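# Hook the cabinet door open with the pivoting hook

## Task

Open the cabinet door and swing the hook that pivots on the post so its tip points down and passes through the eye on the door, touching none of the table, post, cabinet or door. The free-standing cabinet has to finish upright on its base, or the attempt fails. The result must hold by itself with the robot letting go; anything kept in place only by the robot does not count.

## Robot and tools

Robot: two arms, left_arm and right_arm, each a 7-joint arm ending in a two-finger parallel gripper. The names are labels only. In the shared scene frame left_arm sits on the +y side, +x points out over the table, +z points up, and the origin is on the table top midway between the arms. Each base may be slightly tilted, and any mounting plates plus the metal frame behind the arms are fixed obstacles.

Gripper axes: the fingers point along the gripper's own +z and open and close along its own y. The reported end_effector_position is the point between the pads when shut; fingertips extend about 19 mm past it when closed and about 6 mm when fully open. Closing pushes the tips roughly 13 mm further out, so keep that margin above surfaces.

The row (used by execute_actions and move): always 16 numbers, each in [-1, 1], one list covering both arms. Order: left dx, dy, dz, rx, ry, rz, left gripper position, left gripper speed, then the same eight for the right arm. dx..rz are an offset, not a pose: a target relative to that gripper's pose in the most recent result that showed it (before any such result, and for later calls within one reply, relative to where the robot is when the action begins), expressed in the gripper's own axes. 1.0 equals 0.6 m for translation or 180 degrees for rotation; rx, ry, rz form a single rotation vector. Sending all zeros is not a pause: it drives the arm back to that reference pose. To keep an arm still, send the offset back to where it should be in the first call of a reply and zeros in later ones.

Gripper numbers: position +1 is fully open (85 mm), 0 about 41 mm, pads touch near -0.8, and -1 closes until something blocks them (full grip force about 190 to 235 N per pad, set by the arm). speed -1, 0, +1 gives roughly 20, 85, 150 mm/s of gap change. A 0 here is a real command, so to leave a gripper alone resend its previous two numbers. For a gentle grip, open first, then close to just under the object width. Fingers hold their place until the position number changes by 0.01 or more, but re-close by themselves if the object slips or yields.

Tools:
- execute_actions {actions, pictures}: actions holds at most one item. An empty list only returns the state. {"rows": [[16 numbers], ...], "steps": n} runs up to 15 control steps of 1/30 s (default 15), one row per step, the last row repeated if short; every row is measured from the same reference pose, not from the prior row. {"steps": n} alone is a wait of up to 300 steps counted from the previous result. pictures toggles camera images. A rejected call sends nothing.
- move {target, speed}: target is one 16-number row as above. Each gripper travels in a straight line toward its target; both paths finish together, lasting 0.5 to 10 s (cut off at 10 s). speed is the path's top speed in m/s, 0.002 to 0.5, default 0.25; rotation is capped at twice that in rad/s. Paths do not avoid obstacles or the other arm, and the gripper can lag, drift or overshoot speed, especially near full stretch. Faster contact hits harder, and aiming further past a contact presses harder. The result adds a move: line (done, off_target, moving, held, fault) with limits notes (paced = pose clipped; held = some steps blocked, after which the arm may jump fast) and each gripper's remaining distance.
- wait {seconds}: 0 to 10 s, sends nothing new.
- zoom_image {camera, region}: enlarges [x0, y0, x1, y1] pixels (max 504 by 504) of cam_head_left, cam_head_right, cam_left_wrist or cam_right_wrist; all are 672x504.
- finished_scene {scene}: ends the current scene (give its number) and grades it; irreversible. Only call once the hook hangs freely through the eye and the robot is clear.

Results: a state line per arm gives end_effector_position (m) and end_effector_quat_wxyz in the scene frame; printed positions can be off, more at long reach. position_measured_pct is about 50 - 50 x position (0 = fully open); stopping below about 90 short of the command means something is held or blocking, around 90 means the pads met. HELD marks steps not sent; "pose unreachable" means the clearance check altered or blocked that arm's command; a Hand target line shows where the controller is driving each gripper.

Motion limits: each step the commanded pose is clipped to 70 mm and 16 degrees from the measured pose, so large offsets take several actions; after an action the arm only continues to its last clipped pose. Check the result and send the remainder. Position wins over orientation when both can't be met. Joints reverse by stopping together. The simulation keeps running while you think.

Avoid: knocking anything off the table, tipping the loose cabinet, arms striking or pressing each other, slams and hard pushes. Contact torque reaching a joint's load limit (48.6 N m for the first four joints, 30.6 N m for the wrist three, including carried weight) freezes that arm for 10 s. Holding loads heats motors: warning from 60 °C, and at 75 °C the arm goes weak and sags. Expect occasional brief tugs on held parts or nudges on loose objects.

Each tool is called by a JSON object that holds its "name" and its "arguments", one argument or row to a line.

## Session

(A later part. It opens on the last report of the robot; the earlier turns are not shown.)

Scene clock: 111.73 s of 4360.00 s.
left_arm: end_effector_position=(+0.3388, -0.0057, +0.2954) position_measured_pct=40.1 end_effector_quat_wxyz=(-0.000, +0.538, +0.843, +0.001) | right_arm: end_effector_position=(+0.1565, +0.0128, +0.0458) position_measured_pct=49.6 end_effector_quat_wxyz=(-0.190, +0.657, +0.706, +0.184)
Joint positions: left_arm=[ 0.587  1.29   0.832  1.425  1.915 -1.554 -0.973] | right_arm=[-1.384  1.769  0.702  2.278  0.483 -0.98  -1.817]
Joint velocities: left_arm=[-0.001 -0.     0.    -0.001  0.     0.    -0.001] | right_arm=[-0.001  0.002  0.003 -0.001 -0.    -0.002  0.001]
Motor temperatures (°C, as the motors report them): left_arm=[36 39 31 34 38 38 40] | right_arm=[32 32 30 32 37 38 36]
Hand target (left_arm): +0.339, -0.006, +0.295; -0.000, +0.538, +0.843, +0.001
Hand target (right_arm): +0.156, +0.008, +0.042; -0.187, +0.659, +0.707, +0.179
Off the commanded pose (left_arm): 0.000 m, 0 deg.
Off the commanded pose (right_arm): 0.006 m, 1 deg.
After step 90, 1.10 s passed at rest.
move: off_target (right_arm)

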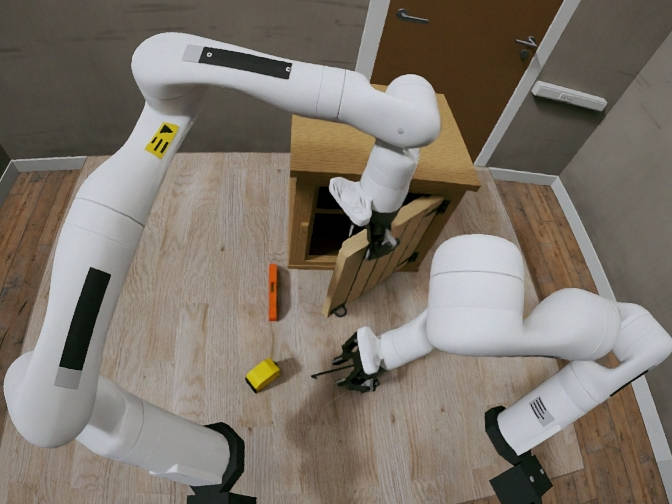

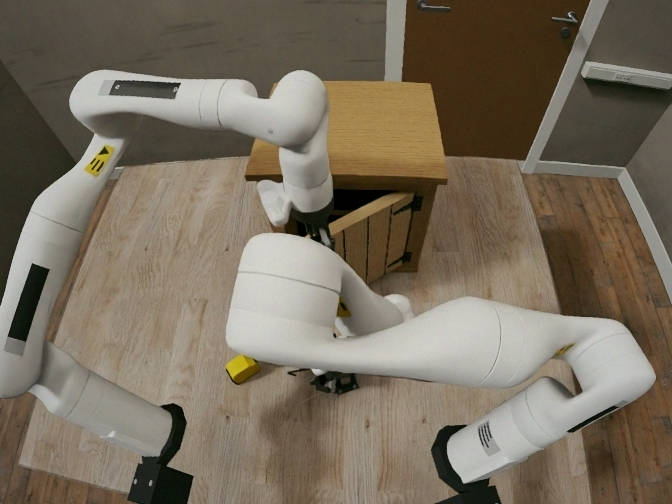

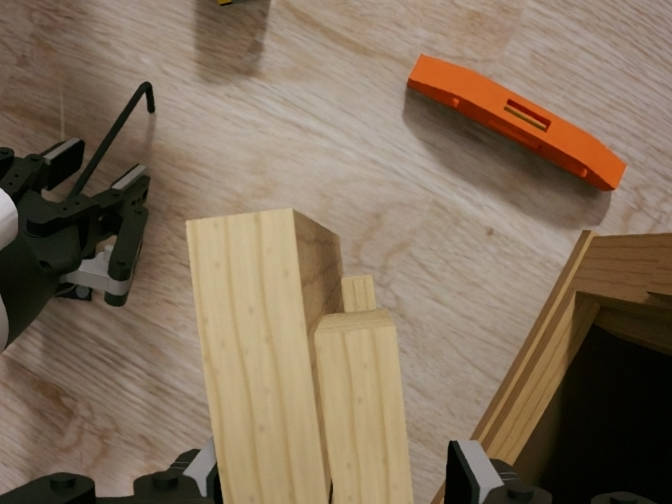

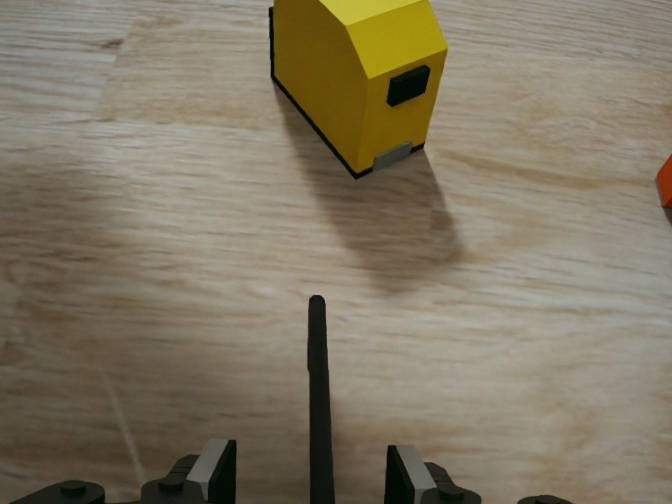

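{"name": "move", "arguments": {
  "target": [0,0,0,0,0,0,0.2,-0.5, 0.0067,0,0.0153,0,0,0,0,0],
  "speed": 0.05
}}

{"name": "move", "arguments": {
  "target": [0,0,0,0,0,0,0.2,-0.5, 0,0,0,0,0,0,-1,0],
  "speed": 0.05
}}

Scene clock: 118.43 s of 4360.00 s.
left_arm: end_effector_position=(+0.3388, -0.0057, +0.2954) position_measured_pct=40.1 end_effector_quat_wxyz=(-0.000, +0.538, +0.843, +0.001) | right_arm: end_effector_position=(+0.1563, +0.0222, +0.0411) position_measured_pct=49.6 end_effector_quat_wxyz=(-0.191, +0.657, +0.705, +0.185)
Joint positions: left_arm=[ 0.587  1.29   0.832  1.425  1.915 -1.554 -0.973] | right_arm=[-1.387  1.777  0.694  2.248  0.478 -0.96  -1.828]
Joint velocities: left_arm=[-0.001  0.    -0.    -0.001  0.     0.001 -0.001] | right_arm=[-0.001  0.    -0.    -0.001 -0.     0.001 -0.   ]
Motor temperatures (°C, as the motors report them): left_arm=[36 39 31 34 38 38 40] | right_arm=[32 32 30 32 37 38 36]
Hand target (left_arm): +0.339, -0.006, +0.295; -0.000, +0.538, +0.843, +0.001
Hand target (right_arm): +0.156, +0.021, +0.040; -0.190, +0.657, +0.706, +0.184
Off the commanded pose (left_arm): 0.000 m, 0 deg.
Off the commanded pose (right_arm): 0.002 m, 0 deg.
After step 90, 3.00 s passed at rest.
move: done

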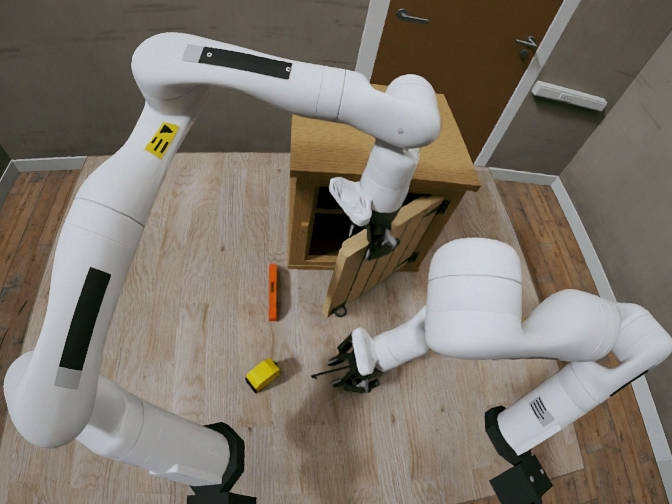

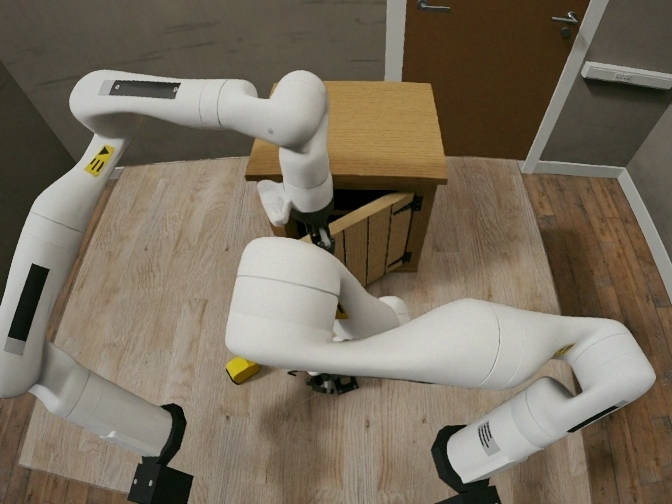

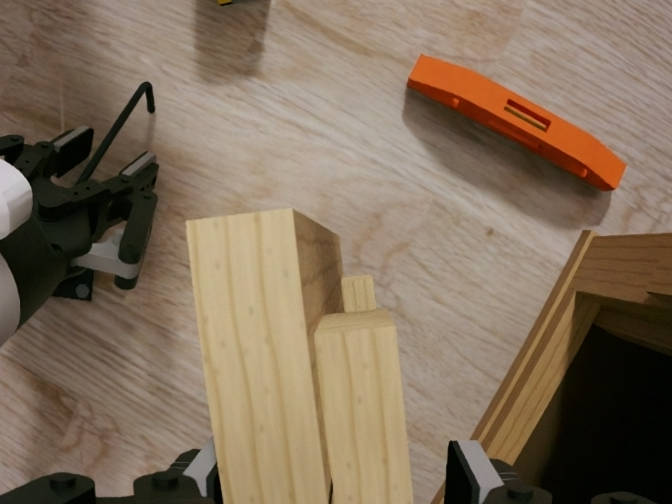

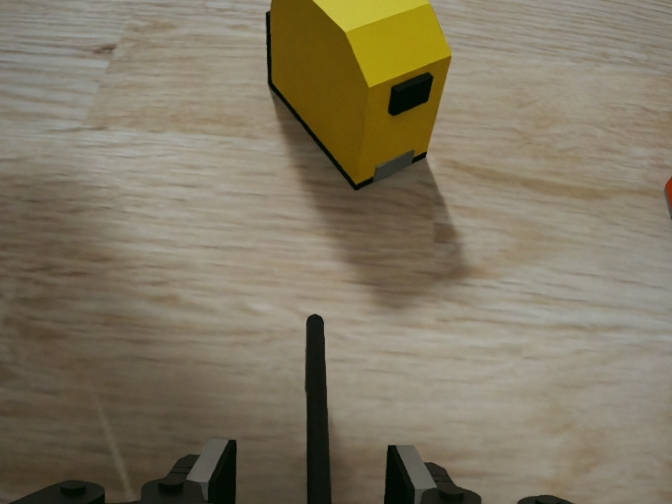

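Scene clock: 119.17 s of 4360.00 s.
left_arm: end_effector_position=(+0.3388, -0.0057, +0.2954) position_measured_pct=40.1 end_effector_quat_wxyz=(-0.000, +0.538, +0.843, +0.001) | right_arm: end_effector_position=(+0.1590, +0.0228, +0.0418) position_measured_pct=89.3 end_effector_quat_wxyz=(-0.190, +0.658, +0.705, +0.187)
Joint positions: left_arm=[ 0.587  1.29   0.832  1.425  1.915 -1.554 -0.973] | right_arm=[-1.386  1.775  0.697  2.247  0.476 -0.959 -1.828]
Joint velocities: left_arm=[-0.     0.     0.     0.     0.001  0.002  0.   ] | right_arm=[ 0.002 -0.002 -0.001 -0.    -0.001  0.     0.003]
Motor temperatures (°C, as the motors report them): left_arm=[36 39 31 34 38 38 40] | right_arm=[32 32 30 32 37 38 36]
Hand target (left_arm): +0.339, -0.006, +0.295; -0.000, +0.538, +0.843, +0.001
Hand target (right_arm): +0.156, +0.022, +0.041; -0.191, +0.657, +0.705, +0.185
Off the commanded pose (left_arm): 0.000 m, 0 deg.
Off the commanded pose (right_arm): 0.003 m, 0 deg.
move: done

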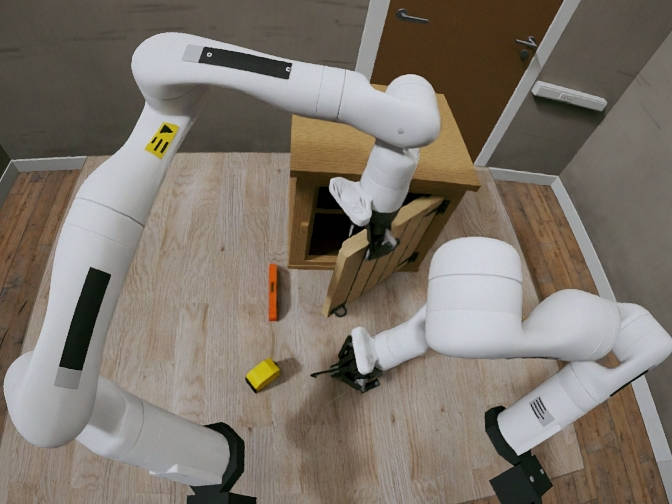

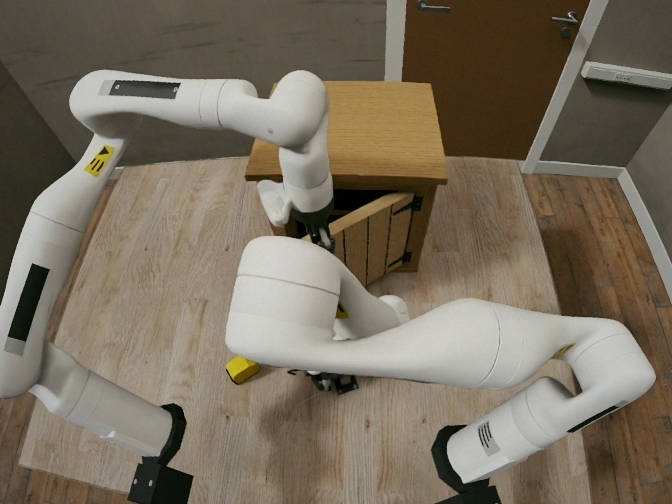

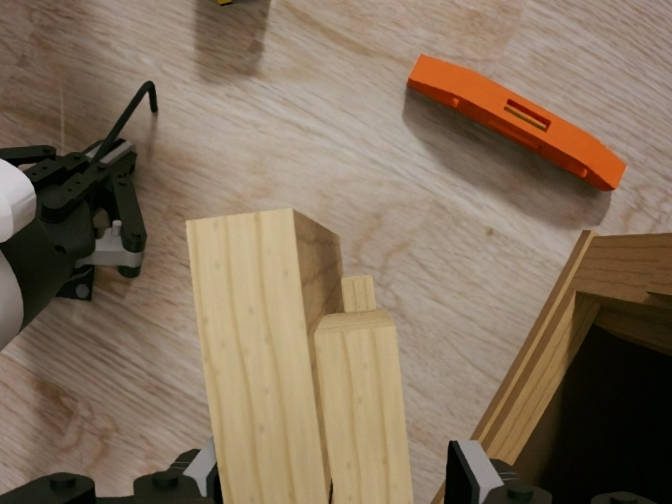

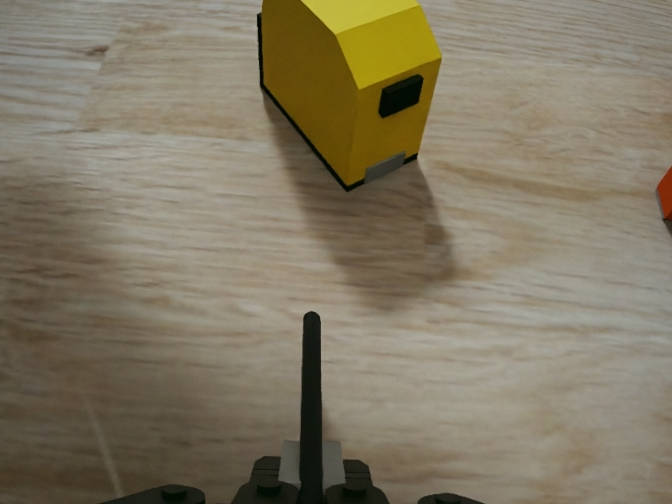

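{"name": "move", "arguments": {
  "target": [0,0,0,0,0,0,0.2,-0.5, 0.0417,0,-0.0722,0,0,0,-1,0],
  "speed": 0.05
}}

Scene clock: 125.23 s of 4360.00 s.
left_arm: end_effector_position=(+0.3388, -0.0057, +0.2954) position_measured_pct=40.1 end_effector_quat_wxyz=(-0.000, +0.538, +0.843, +0.001) | right_arm: end_effector_position=(+0.1597, +0.0225, +0.0886) position_measured_pct=89.7 end_effector_quat_wxyz=(-0.189, +0.658, +0.705, +0.187)
Joint positions: left_arm=[ 0.587  1.29   0.832  1.425  1.915 -1.554 -0.973] | right_arm=[-1.438  1.645  0.713  2.303  0.546 -0.885 -1.862]
Joint velocities: left_arm=[-0.     0.001  0.     0.001 -0.     0.001  0.   ] | right_arm=[ 0.001 -0.002 -0.001 -0.     0.001  0.002  0.001]
Motor temperatures (°C, as the motors report them): left_arm=[36 39 31 34 38 38 40] | right_arm=[32 32 30 32 37 38 36]
Hand target (left_arm): +0.339, -0.006, +0.295; -0.000, +0.538, +0.843, +0.001
Hand target (right_arm): +0.158, +0.022, +0.092; -0.190, +0.658, +0.704, +0.187
Off the commanded pose (left_arm): 0.000 m, 0 deg.
Off the commanded pose (right_arm): 0.003 m, 0 deg.
After step 90, 1.80 s passed at rest.
move: done

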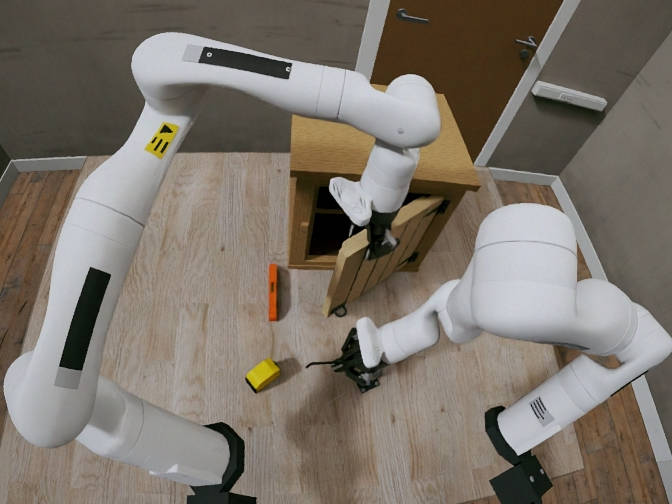

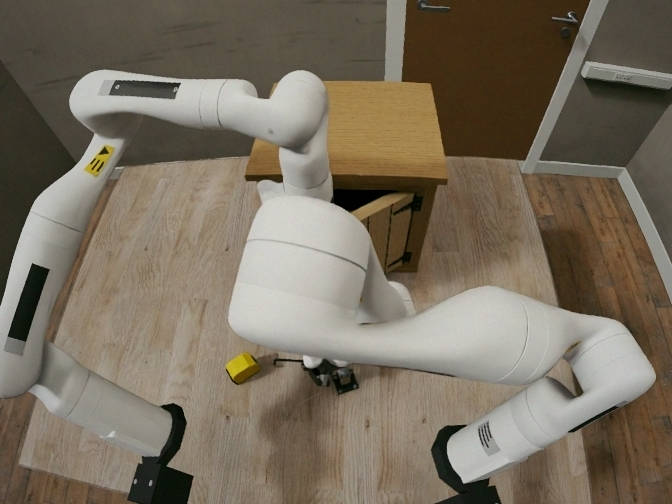

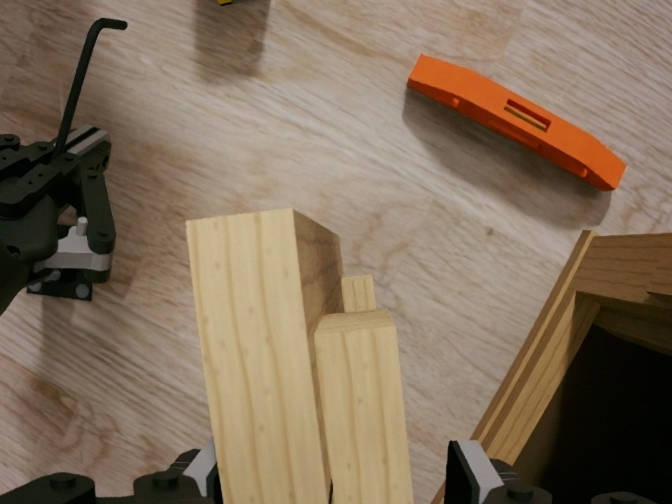

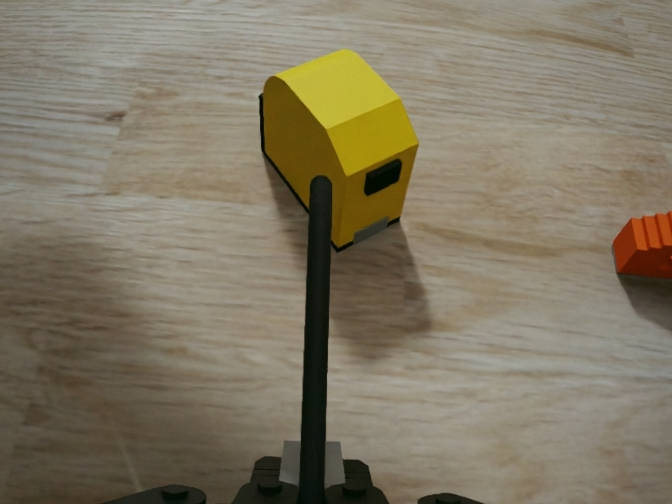

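{"name": "move", "arguments": {
  "target": [0,0,0,0,0,0,0.2,-0.5, -0.002,0,-0.044,0,0.111,0,-1,0],
  "speed": 0.05
}}

Scene clock: 135.53 s of 4360.00 s.
left_arm: end_effector_position=(+0.3388, -0.0057, +0.2954) position_measured_pct=40.1 end_effector_quat_wxyz=(-0.000, +0.538, +0.843, +0.001) | right_arm: end_effector_position=(+0.1591, +0.0162, +0.1145) position_measured_pct=89.7 end_effector_quat_wxyz=(-0.316, +0.609, +0.660, +0.305)
Joint positions: left_arm=[ 0.587  1.29   0.832  1.425  1.915 -1.554 -0.973] | right_arm=[-1.173  1.809  0.743  2.46   0.456 -1.622 -1.541]
Joint velocities: left_arm=[ 0.001  0.     0.     0.    -0.001  0.     0.001] | right_arm=[ 0.002  0.006  0.003  0.     0.    -0.014 -0.004]
Motor temperatures (°C, as the motors report them): left_arm=[37 39 31 34 38 38 40] | right_arm=[32 32 30 32 37 38 36]
Hand target (left_arm): +0.339, -0.006, +0.295; -0.000, +0.538, +0.843, +0.001
Hand target (right_arm): +0.160, +0.008, +0.111; -0.309, +0.615, +0.661, +0.298
Off the commanded pose (left_arm): 0.000 m, 0 deg.
Off the commanded pose (right_arm): 0.009 m, 1 deg.
After step 90, 3.57 s passed at rest.
move: off_target (right_arm)

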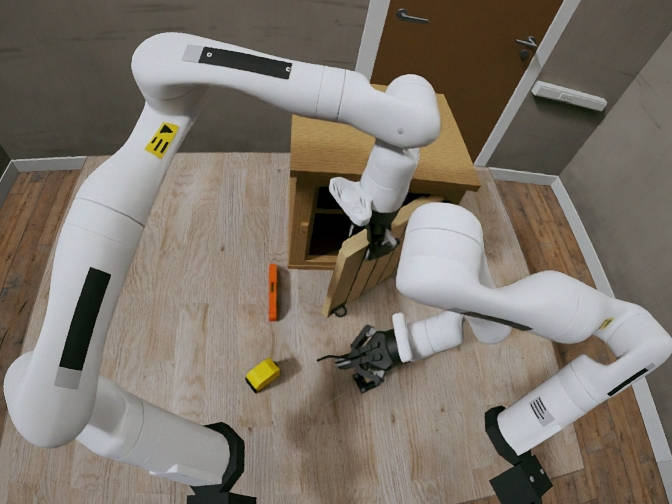

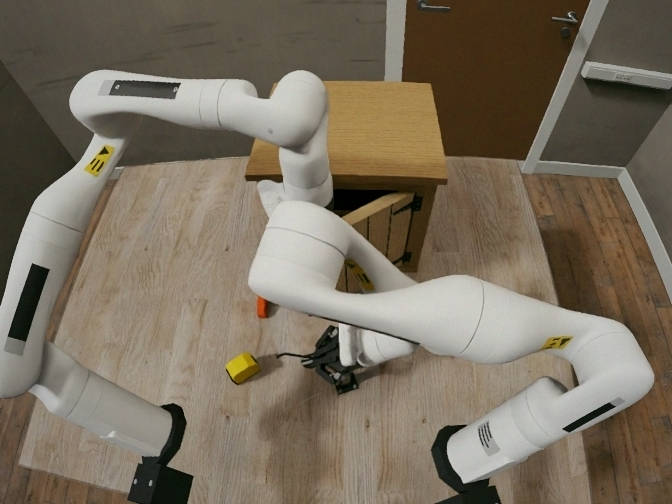

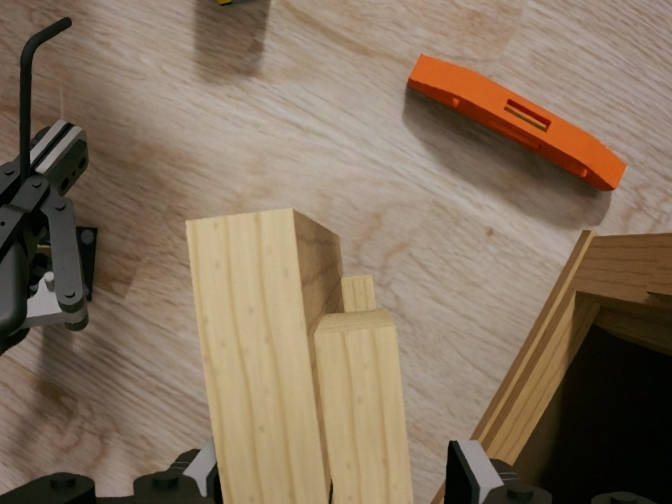

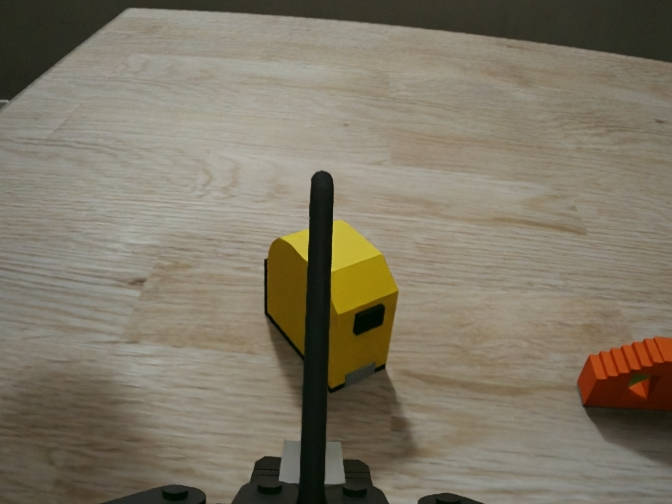

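{"name": "move", "arguments": {
  "target": [0,0,0,0,0,0,0.2,-0.5, -0.006,0.0444,-0.0077,-0.1095,0,0.0855,-1,0],
  "speed": 0.08
}}

{"name": "move", "arguments": {
  "target": [0,0,0,0,0,0,0.2,-0.5, -0.006,0.0444,-0.0077,-0.1095,0,0.0855,-1,0],
  "speed": 0.08
}}

Scene clock: 148.77 s of 4360.00 s.
left_arm: end_effector_position=(+0.3388, -0.0057, +0.2954) position_measured_pct=40.1 end_effector_quat_wxyz=(-0.000, +0.538, +0.843, +0.001) | right_arm: end_effector_position=(+0.1864, +0.0135, +0.1148) position_measured_pct=89.7 end_effector_quat_wxyz=(-0.246, +0.736, +0.511, +0.369)
Joint positions: left_arm=[ 0.587  1.29   0.832  1.425  1.915 -1.554 -0.973] | right_arm=[-1.245  1.836  0.383  2.502 -0.196 -1.62  -1.674]
Joint velocities: left_arm=[-0.     0.001  0.     0.    -0.001  0.     0.   ] | right_arm=[-0.001  0.    -0.002 -0.    -0.003  0.001  0.001]
Motor temperatures (°C, as the motors report them): left_arm=[37 39 31 34 38 38 40] | right_arm=[32 32 30 33 37 38 36]
Hand target (left_arm): +0.339, -0.006, +0.295; -0.000, +0.538, +0.843, +0.001
Hand target (right_arm): +0.186, +0.012, +0.115; -0.245, +0.736, +0.512, +0.369
Off the commanded pose (left_arm): 0.000 m, 0 deg.
Off the commanded pose (right_arm): 0.001 m, 0 deg.
After step 90, 7.23 s passed at rest.
move: done

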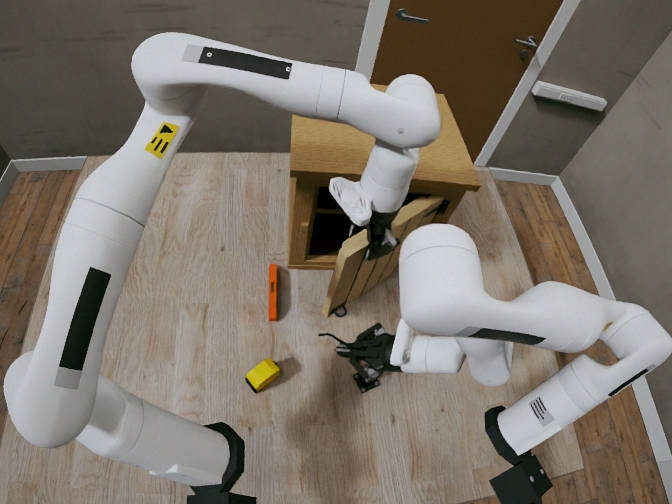

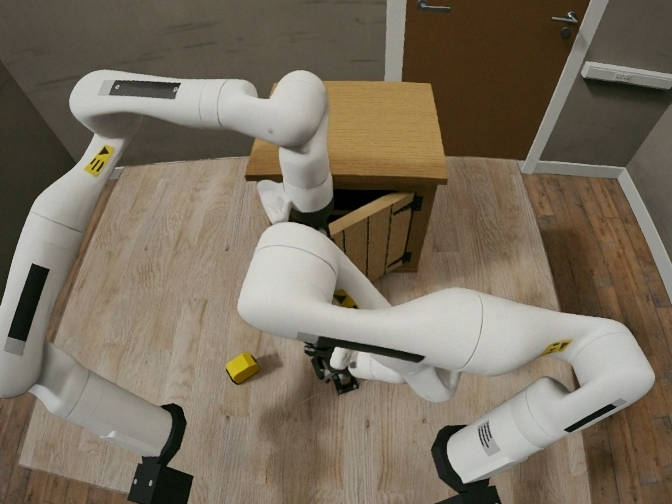

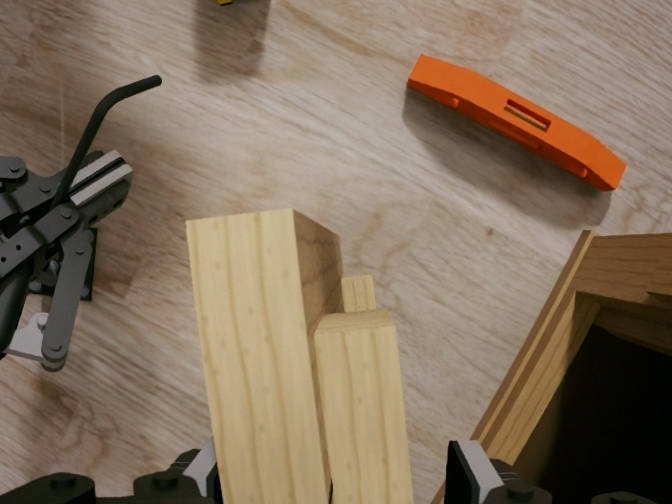

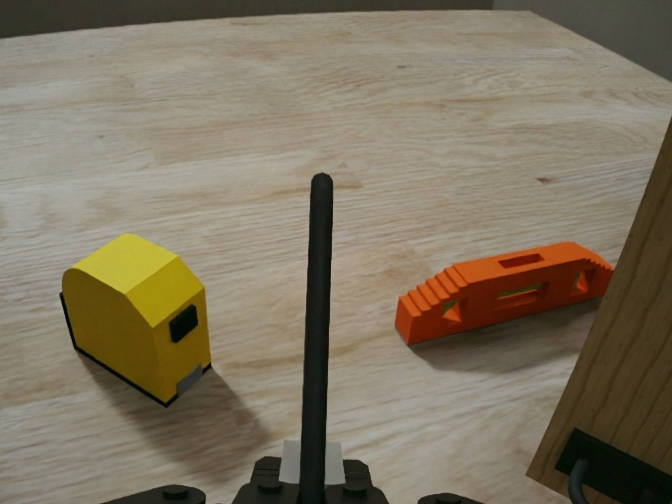

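Scene clock: 151.73 s of 4360.00 s.
left_arm: end_effector_position=(+0.3388, -0.0057, +0.2954) position_measured_pct=40.1 end_effector_quat_wxyz=(-0.000, +0.538, +0.843, +0.001) | right_arm: end_effector_position=(+0.2098, -0.0011, +0.1150) position_measured_pct=89.7 end_effector_quat_wxyz=(-0.164, +0.828, +0.338, +0.415)
Joint positions: left_arm=[ 0.587  1.29   0.832  1.425  1.915 -1.554 -0.973] | right_arm=[-1.32   1.805  0.082  2.391 -0.8   -1.496 -1.746]
Joint velocities: left_arm=[-0.    -0.     0.     0.001  0.    -0.001 -0.001] | right_arm=[-0.001 -0.001 -0.    -0.001 -0.004  0.001  0.001]
Motor temperatures (°C, as the motors report them): left_arm=[37 40 31 34 38 38 40] | right_arm=[32 32 30 33 37 38 36]
Hand target (left_arm): +0.339, -0.006, +0.295; -0.000, +0.538, +0.843, +0.001
Hand target (right_arm): +0.210, -0.001, +0.115; -0.163, +0.828, +0.338, +0.415
Off the commanded pose (left_arm): 0.000 m, 0 deg.
Off the commanded pose (right_arm): 0.001 m, 0 deg.
move: done

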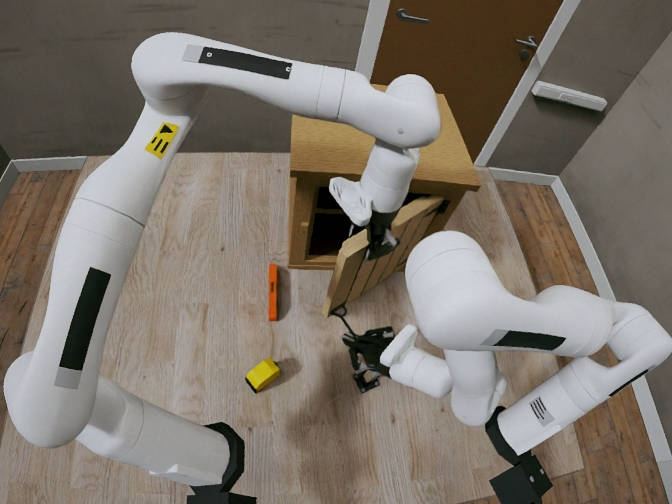

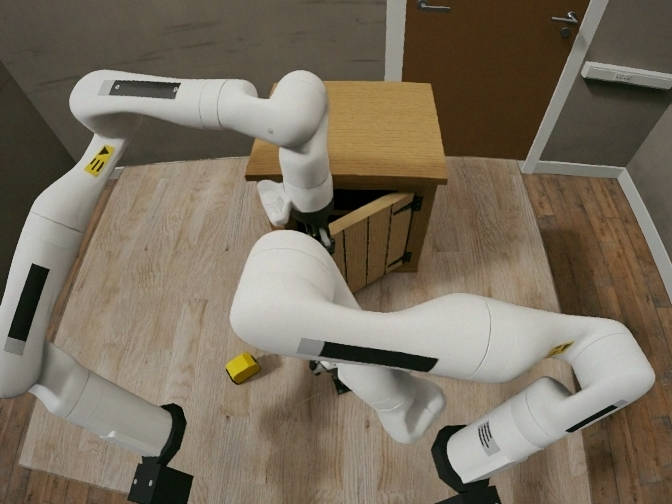

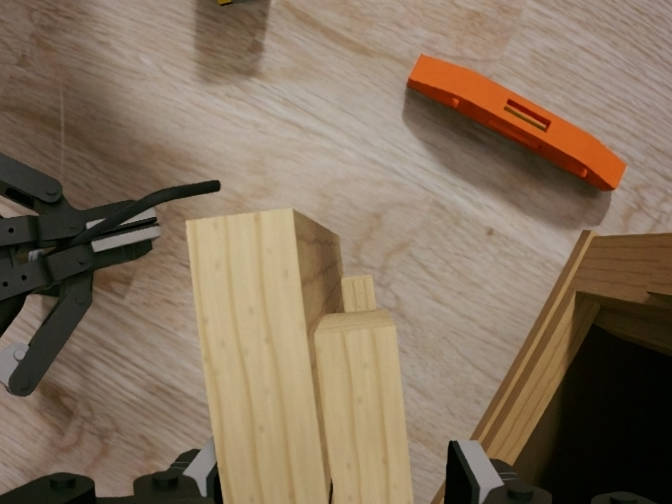

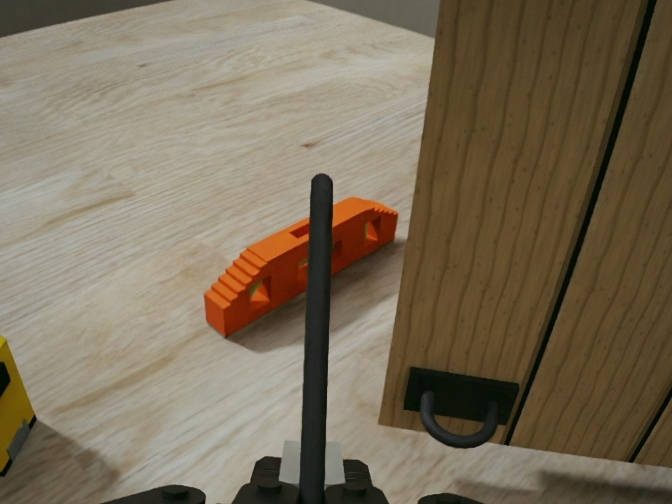

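{"name": "move", "arguments": {
  "target": [0,0,0,0,0,0,0.2,-0.5, -0.0041,0.0382,-0.0053,-0.0875,0,0.0684,-1,0],
  "speed": 0.06
}}

Scene clock: 163.37 s of 4360.00 s.
left_arm: end_effector_position=(+0.3388, -0.0057, +0.2954) position_measured_pct=40.1 end_effector_quat_wxyz=(-0.000, +0.538, +0.843, +0.001) | right_arm: end_effector_position=(+0.2227, -0.0194, +0.1150) position_measured_pct=89.7 end_effector_quat_wxyz=(-0.093, +0.874, +0.188, +0.438)
Joint positions: left_arm=[ 0.587  1.29   0.832  1.425  1.915 -1.554 -0.973] | right_arm=[-1.334  1.769 -0.047  2.231 -1.192 -1.416 -1.718]
Joint velocities: left_arm=[ 0.     0.    -0.    -0.001  0.     0.001  0.001] | right_arm=[-0.    -0.    -0.    -0.001 -0.002  0.001  0.   ]
Motor temperatures (°C, as the motors report them): left_arm=[37 40 31 34 38 38 40] | right_arm=[32 32 30 33 37 38 36]
Hand target (left_arm): +0.339, -0.006, +0.295; -0.000, +0.538, +0.843, +0.001
Hand target (right_arm): +0.223, -0.020, +0.115; -0.092, +0.874, +0.188, +0.438
Off the commanded pose (left_arm): 0.000 m, 0 deg.
Off the commanded pose (right_arm): 0.001 m, 0 deg.
After step 90, 5.50 s passed at rest.
move: done

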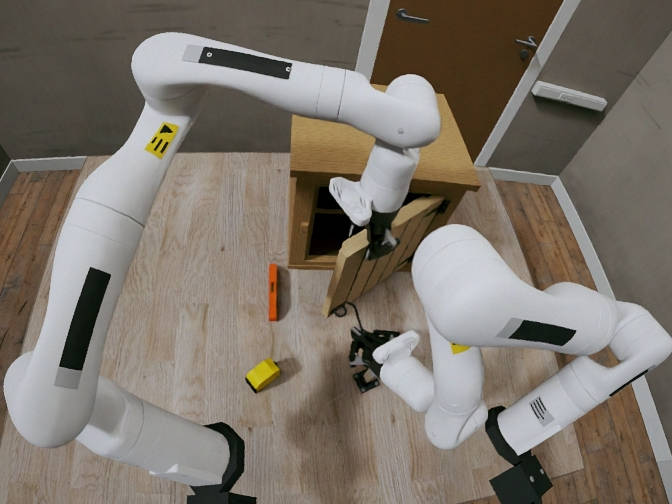

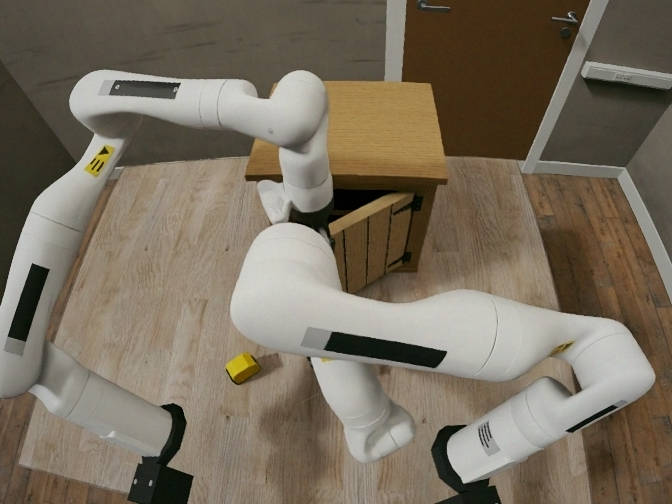

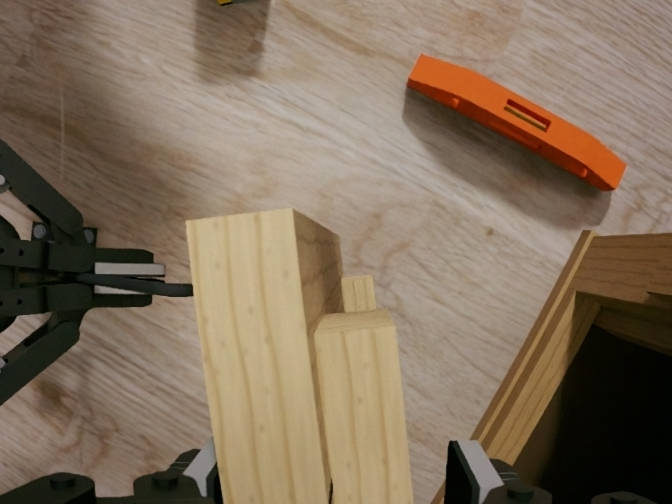

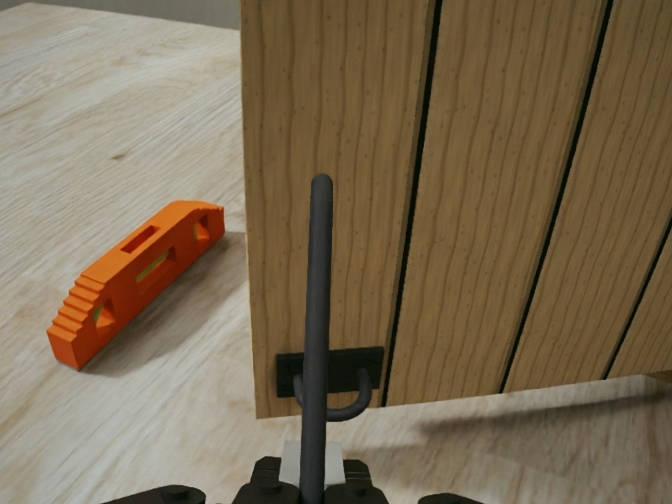

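{"name": "move", "arguments": {
  "target": [0,-0.04,0,0,0,0,1,0, -0.0085,0.004,0.0397,-0.0088,0,0.0068,-1,0],
  "speed": 0.03
}}

Scene clock: 178.63 s of 4360.00 s.
left_arm: end_effector_position=(+0.3172, -0.0157, +0.2953) position_measured_pct=0.0 end_effector_quat_wxyz=(-0.000, +0.538, +0.843, +0.001) | right_arm: end_effector_position=(+0.2353, -0.0155, +0.0955) position_measured_pct=89.7 end_effector_quat_wxyz=(-0.086, +0.879, +0.174, +0.436)
Joint positions: left_arm=[ 0.619  1.307  0.832  1.441  1.921 -1.546 -0.922] | right_arm=[-1.296  1.794 -0.008  2.177 -1.171 -1.393 -1.705]
Joint velocities: left_arm=[ 0.002  0.001  0.    -0.    -0.    -0.     0.002] | right_arm=[-0.003  0.001  0.003 -0.002 -0.     0.005 -0.003]
Motor temperatures (°C, as the motors report them): left_arm=[37 40 31 34 38 38 40] | right_arm=[32 33 30 32 37 38 36]
Hand target (left_arm): +0.317, -0.016, +0.295; -0.000, +0.538, +0.843, +0.001
Hand target (right_arm): +0.238, -0.015, +0.097; -0.086, +0.877, +0.172, +0.439
Off the commanded pose (left_arm): 0.000 m, 0 deg.
Off the commanded pose (right_arm): 0.003 m, 0 deg.
After step 90, 11.20 s passed at rest.
move: done

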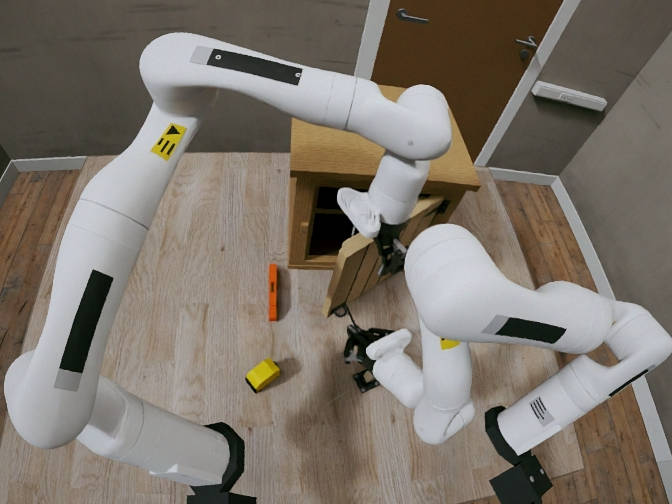

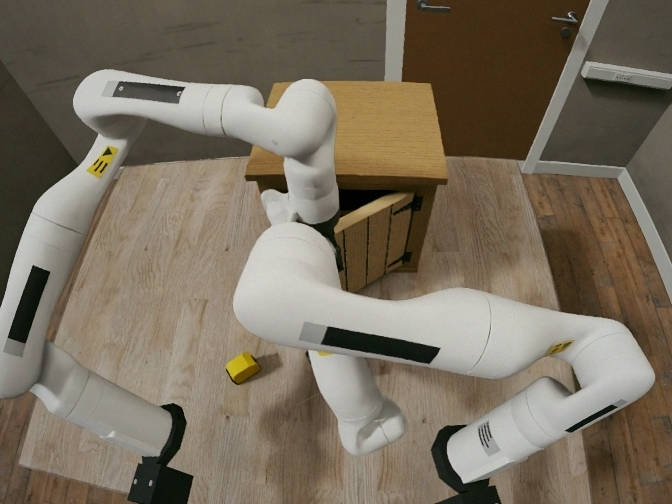

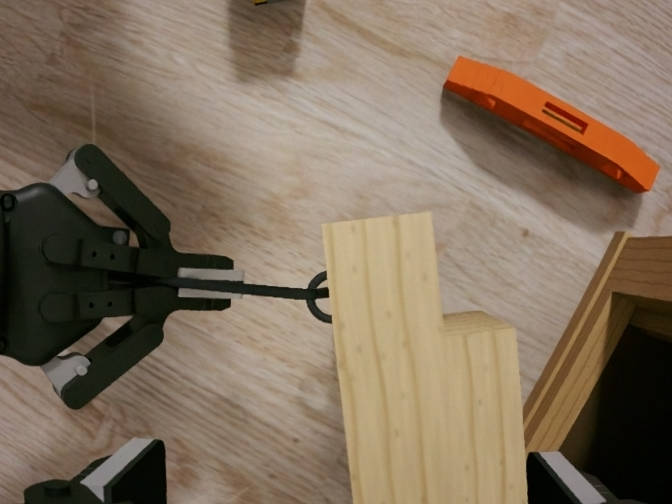

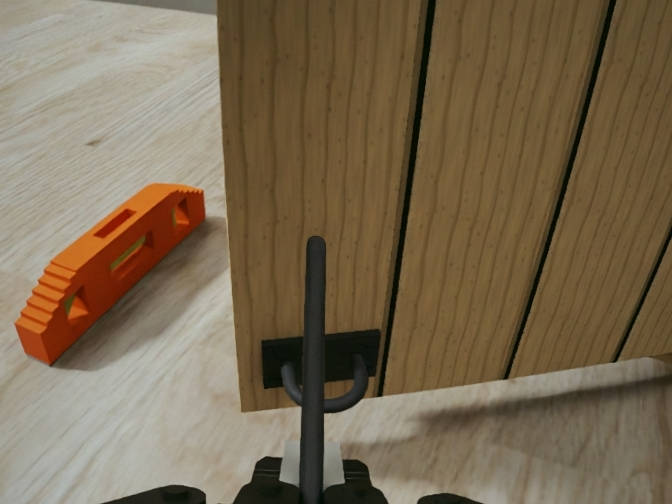

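{"name": "move", "arguments": {
  "target": [0,0.013,0,-0.067,0,0,1,0, 0,0,0,0,0,0,-1,0],
  "speed": 0.08
}}

Scene clock: 195.90 s of 4360.00 s.
left_arm: end_effector_position=(+0.3245, -0.0122, +0.2951) position_measured_pct=0.0 end_effector_quat_wxyz=(+0.056, +0.535, +0.838, +0.090) | right_arm: end_effector_position=(+0.2348, -0.0154, +0.0959) position_measured_pct=89.7 end_effector_quat_wxyz=(-0.086, +0.879, +0.175, +0.436)
Joint positions: left_arm=[ 0.732  1.321  0.744  1.467  1.833 -1.599 -0.828] | right_arm=[-1.297  1.793 -0.009  2.178 -1.172 -1.392 -1.705]
Joint velocities: left_arm=[ 0.005  0.     0.001  0.001 -0.001 -0.002  0.002] | right_arm=[-0.    -0.     0.     0.    -0.    -0.001 -0.001]
Motor temperatures (°C, as the motors report them): left_arm=[37 40 31 34 38 38 40] | right_arm=[32 33 30 32 37 38 36]
Hand target (left_arm): +0.324, -0.012, +0.295; +0.056, +0.535, +0.838, +0.090
Hand target (right_arm): +0.235, -0.016, +0.095; -0.086, +0.879, +0.174, +0.436
Off the commanded pose (left_arm): 0.000 m, 0 deg.
Off the commanded pose (right_arm): 0.001 m, 0 deg.
After step 90, 12.70 s passed at rest.
move: done

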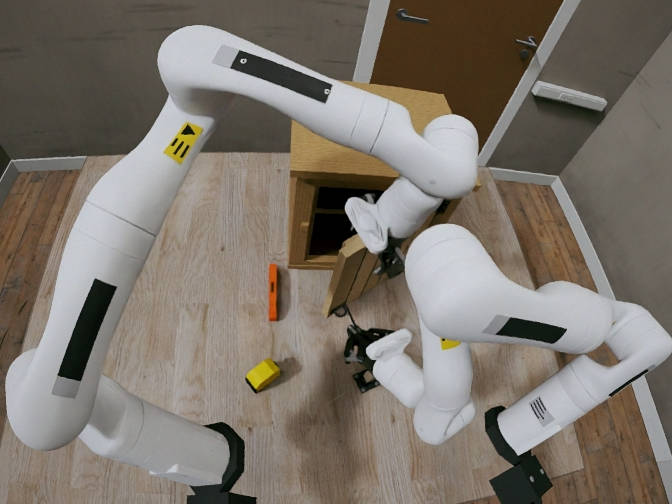

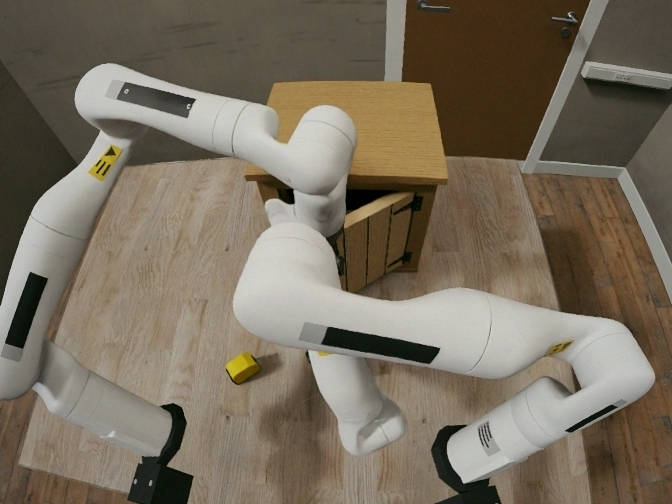

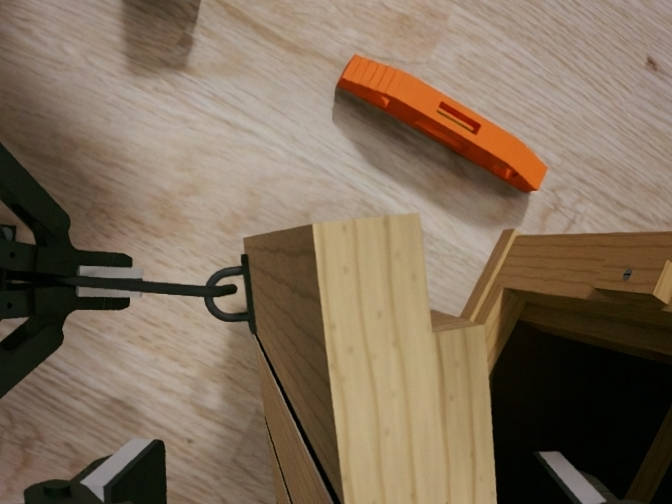

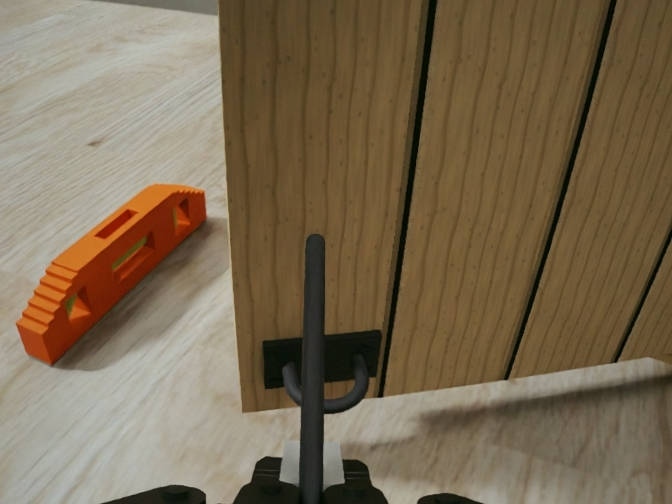

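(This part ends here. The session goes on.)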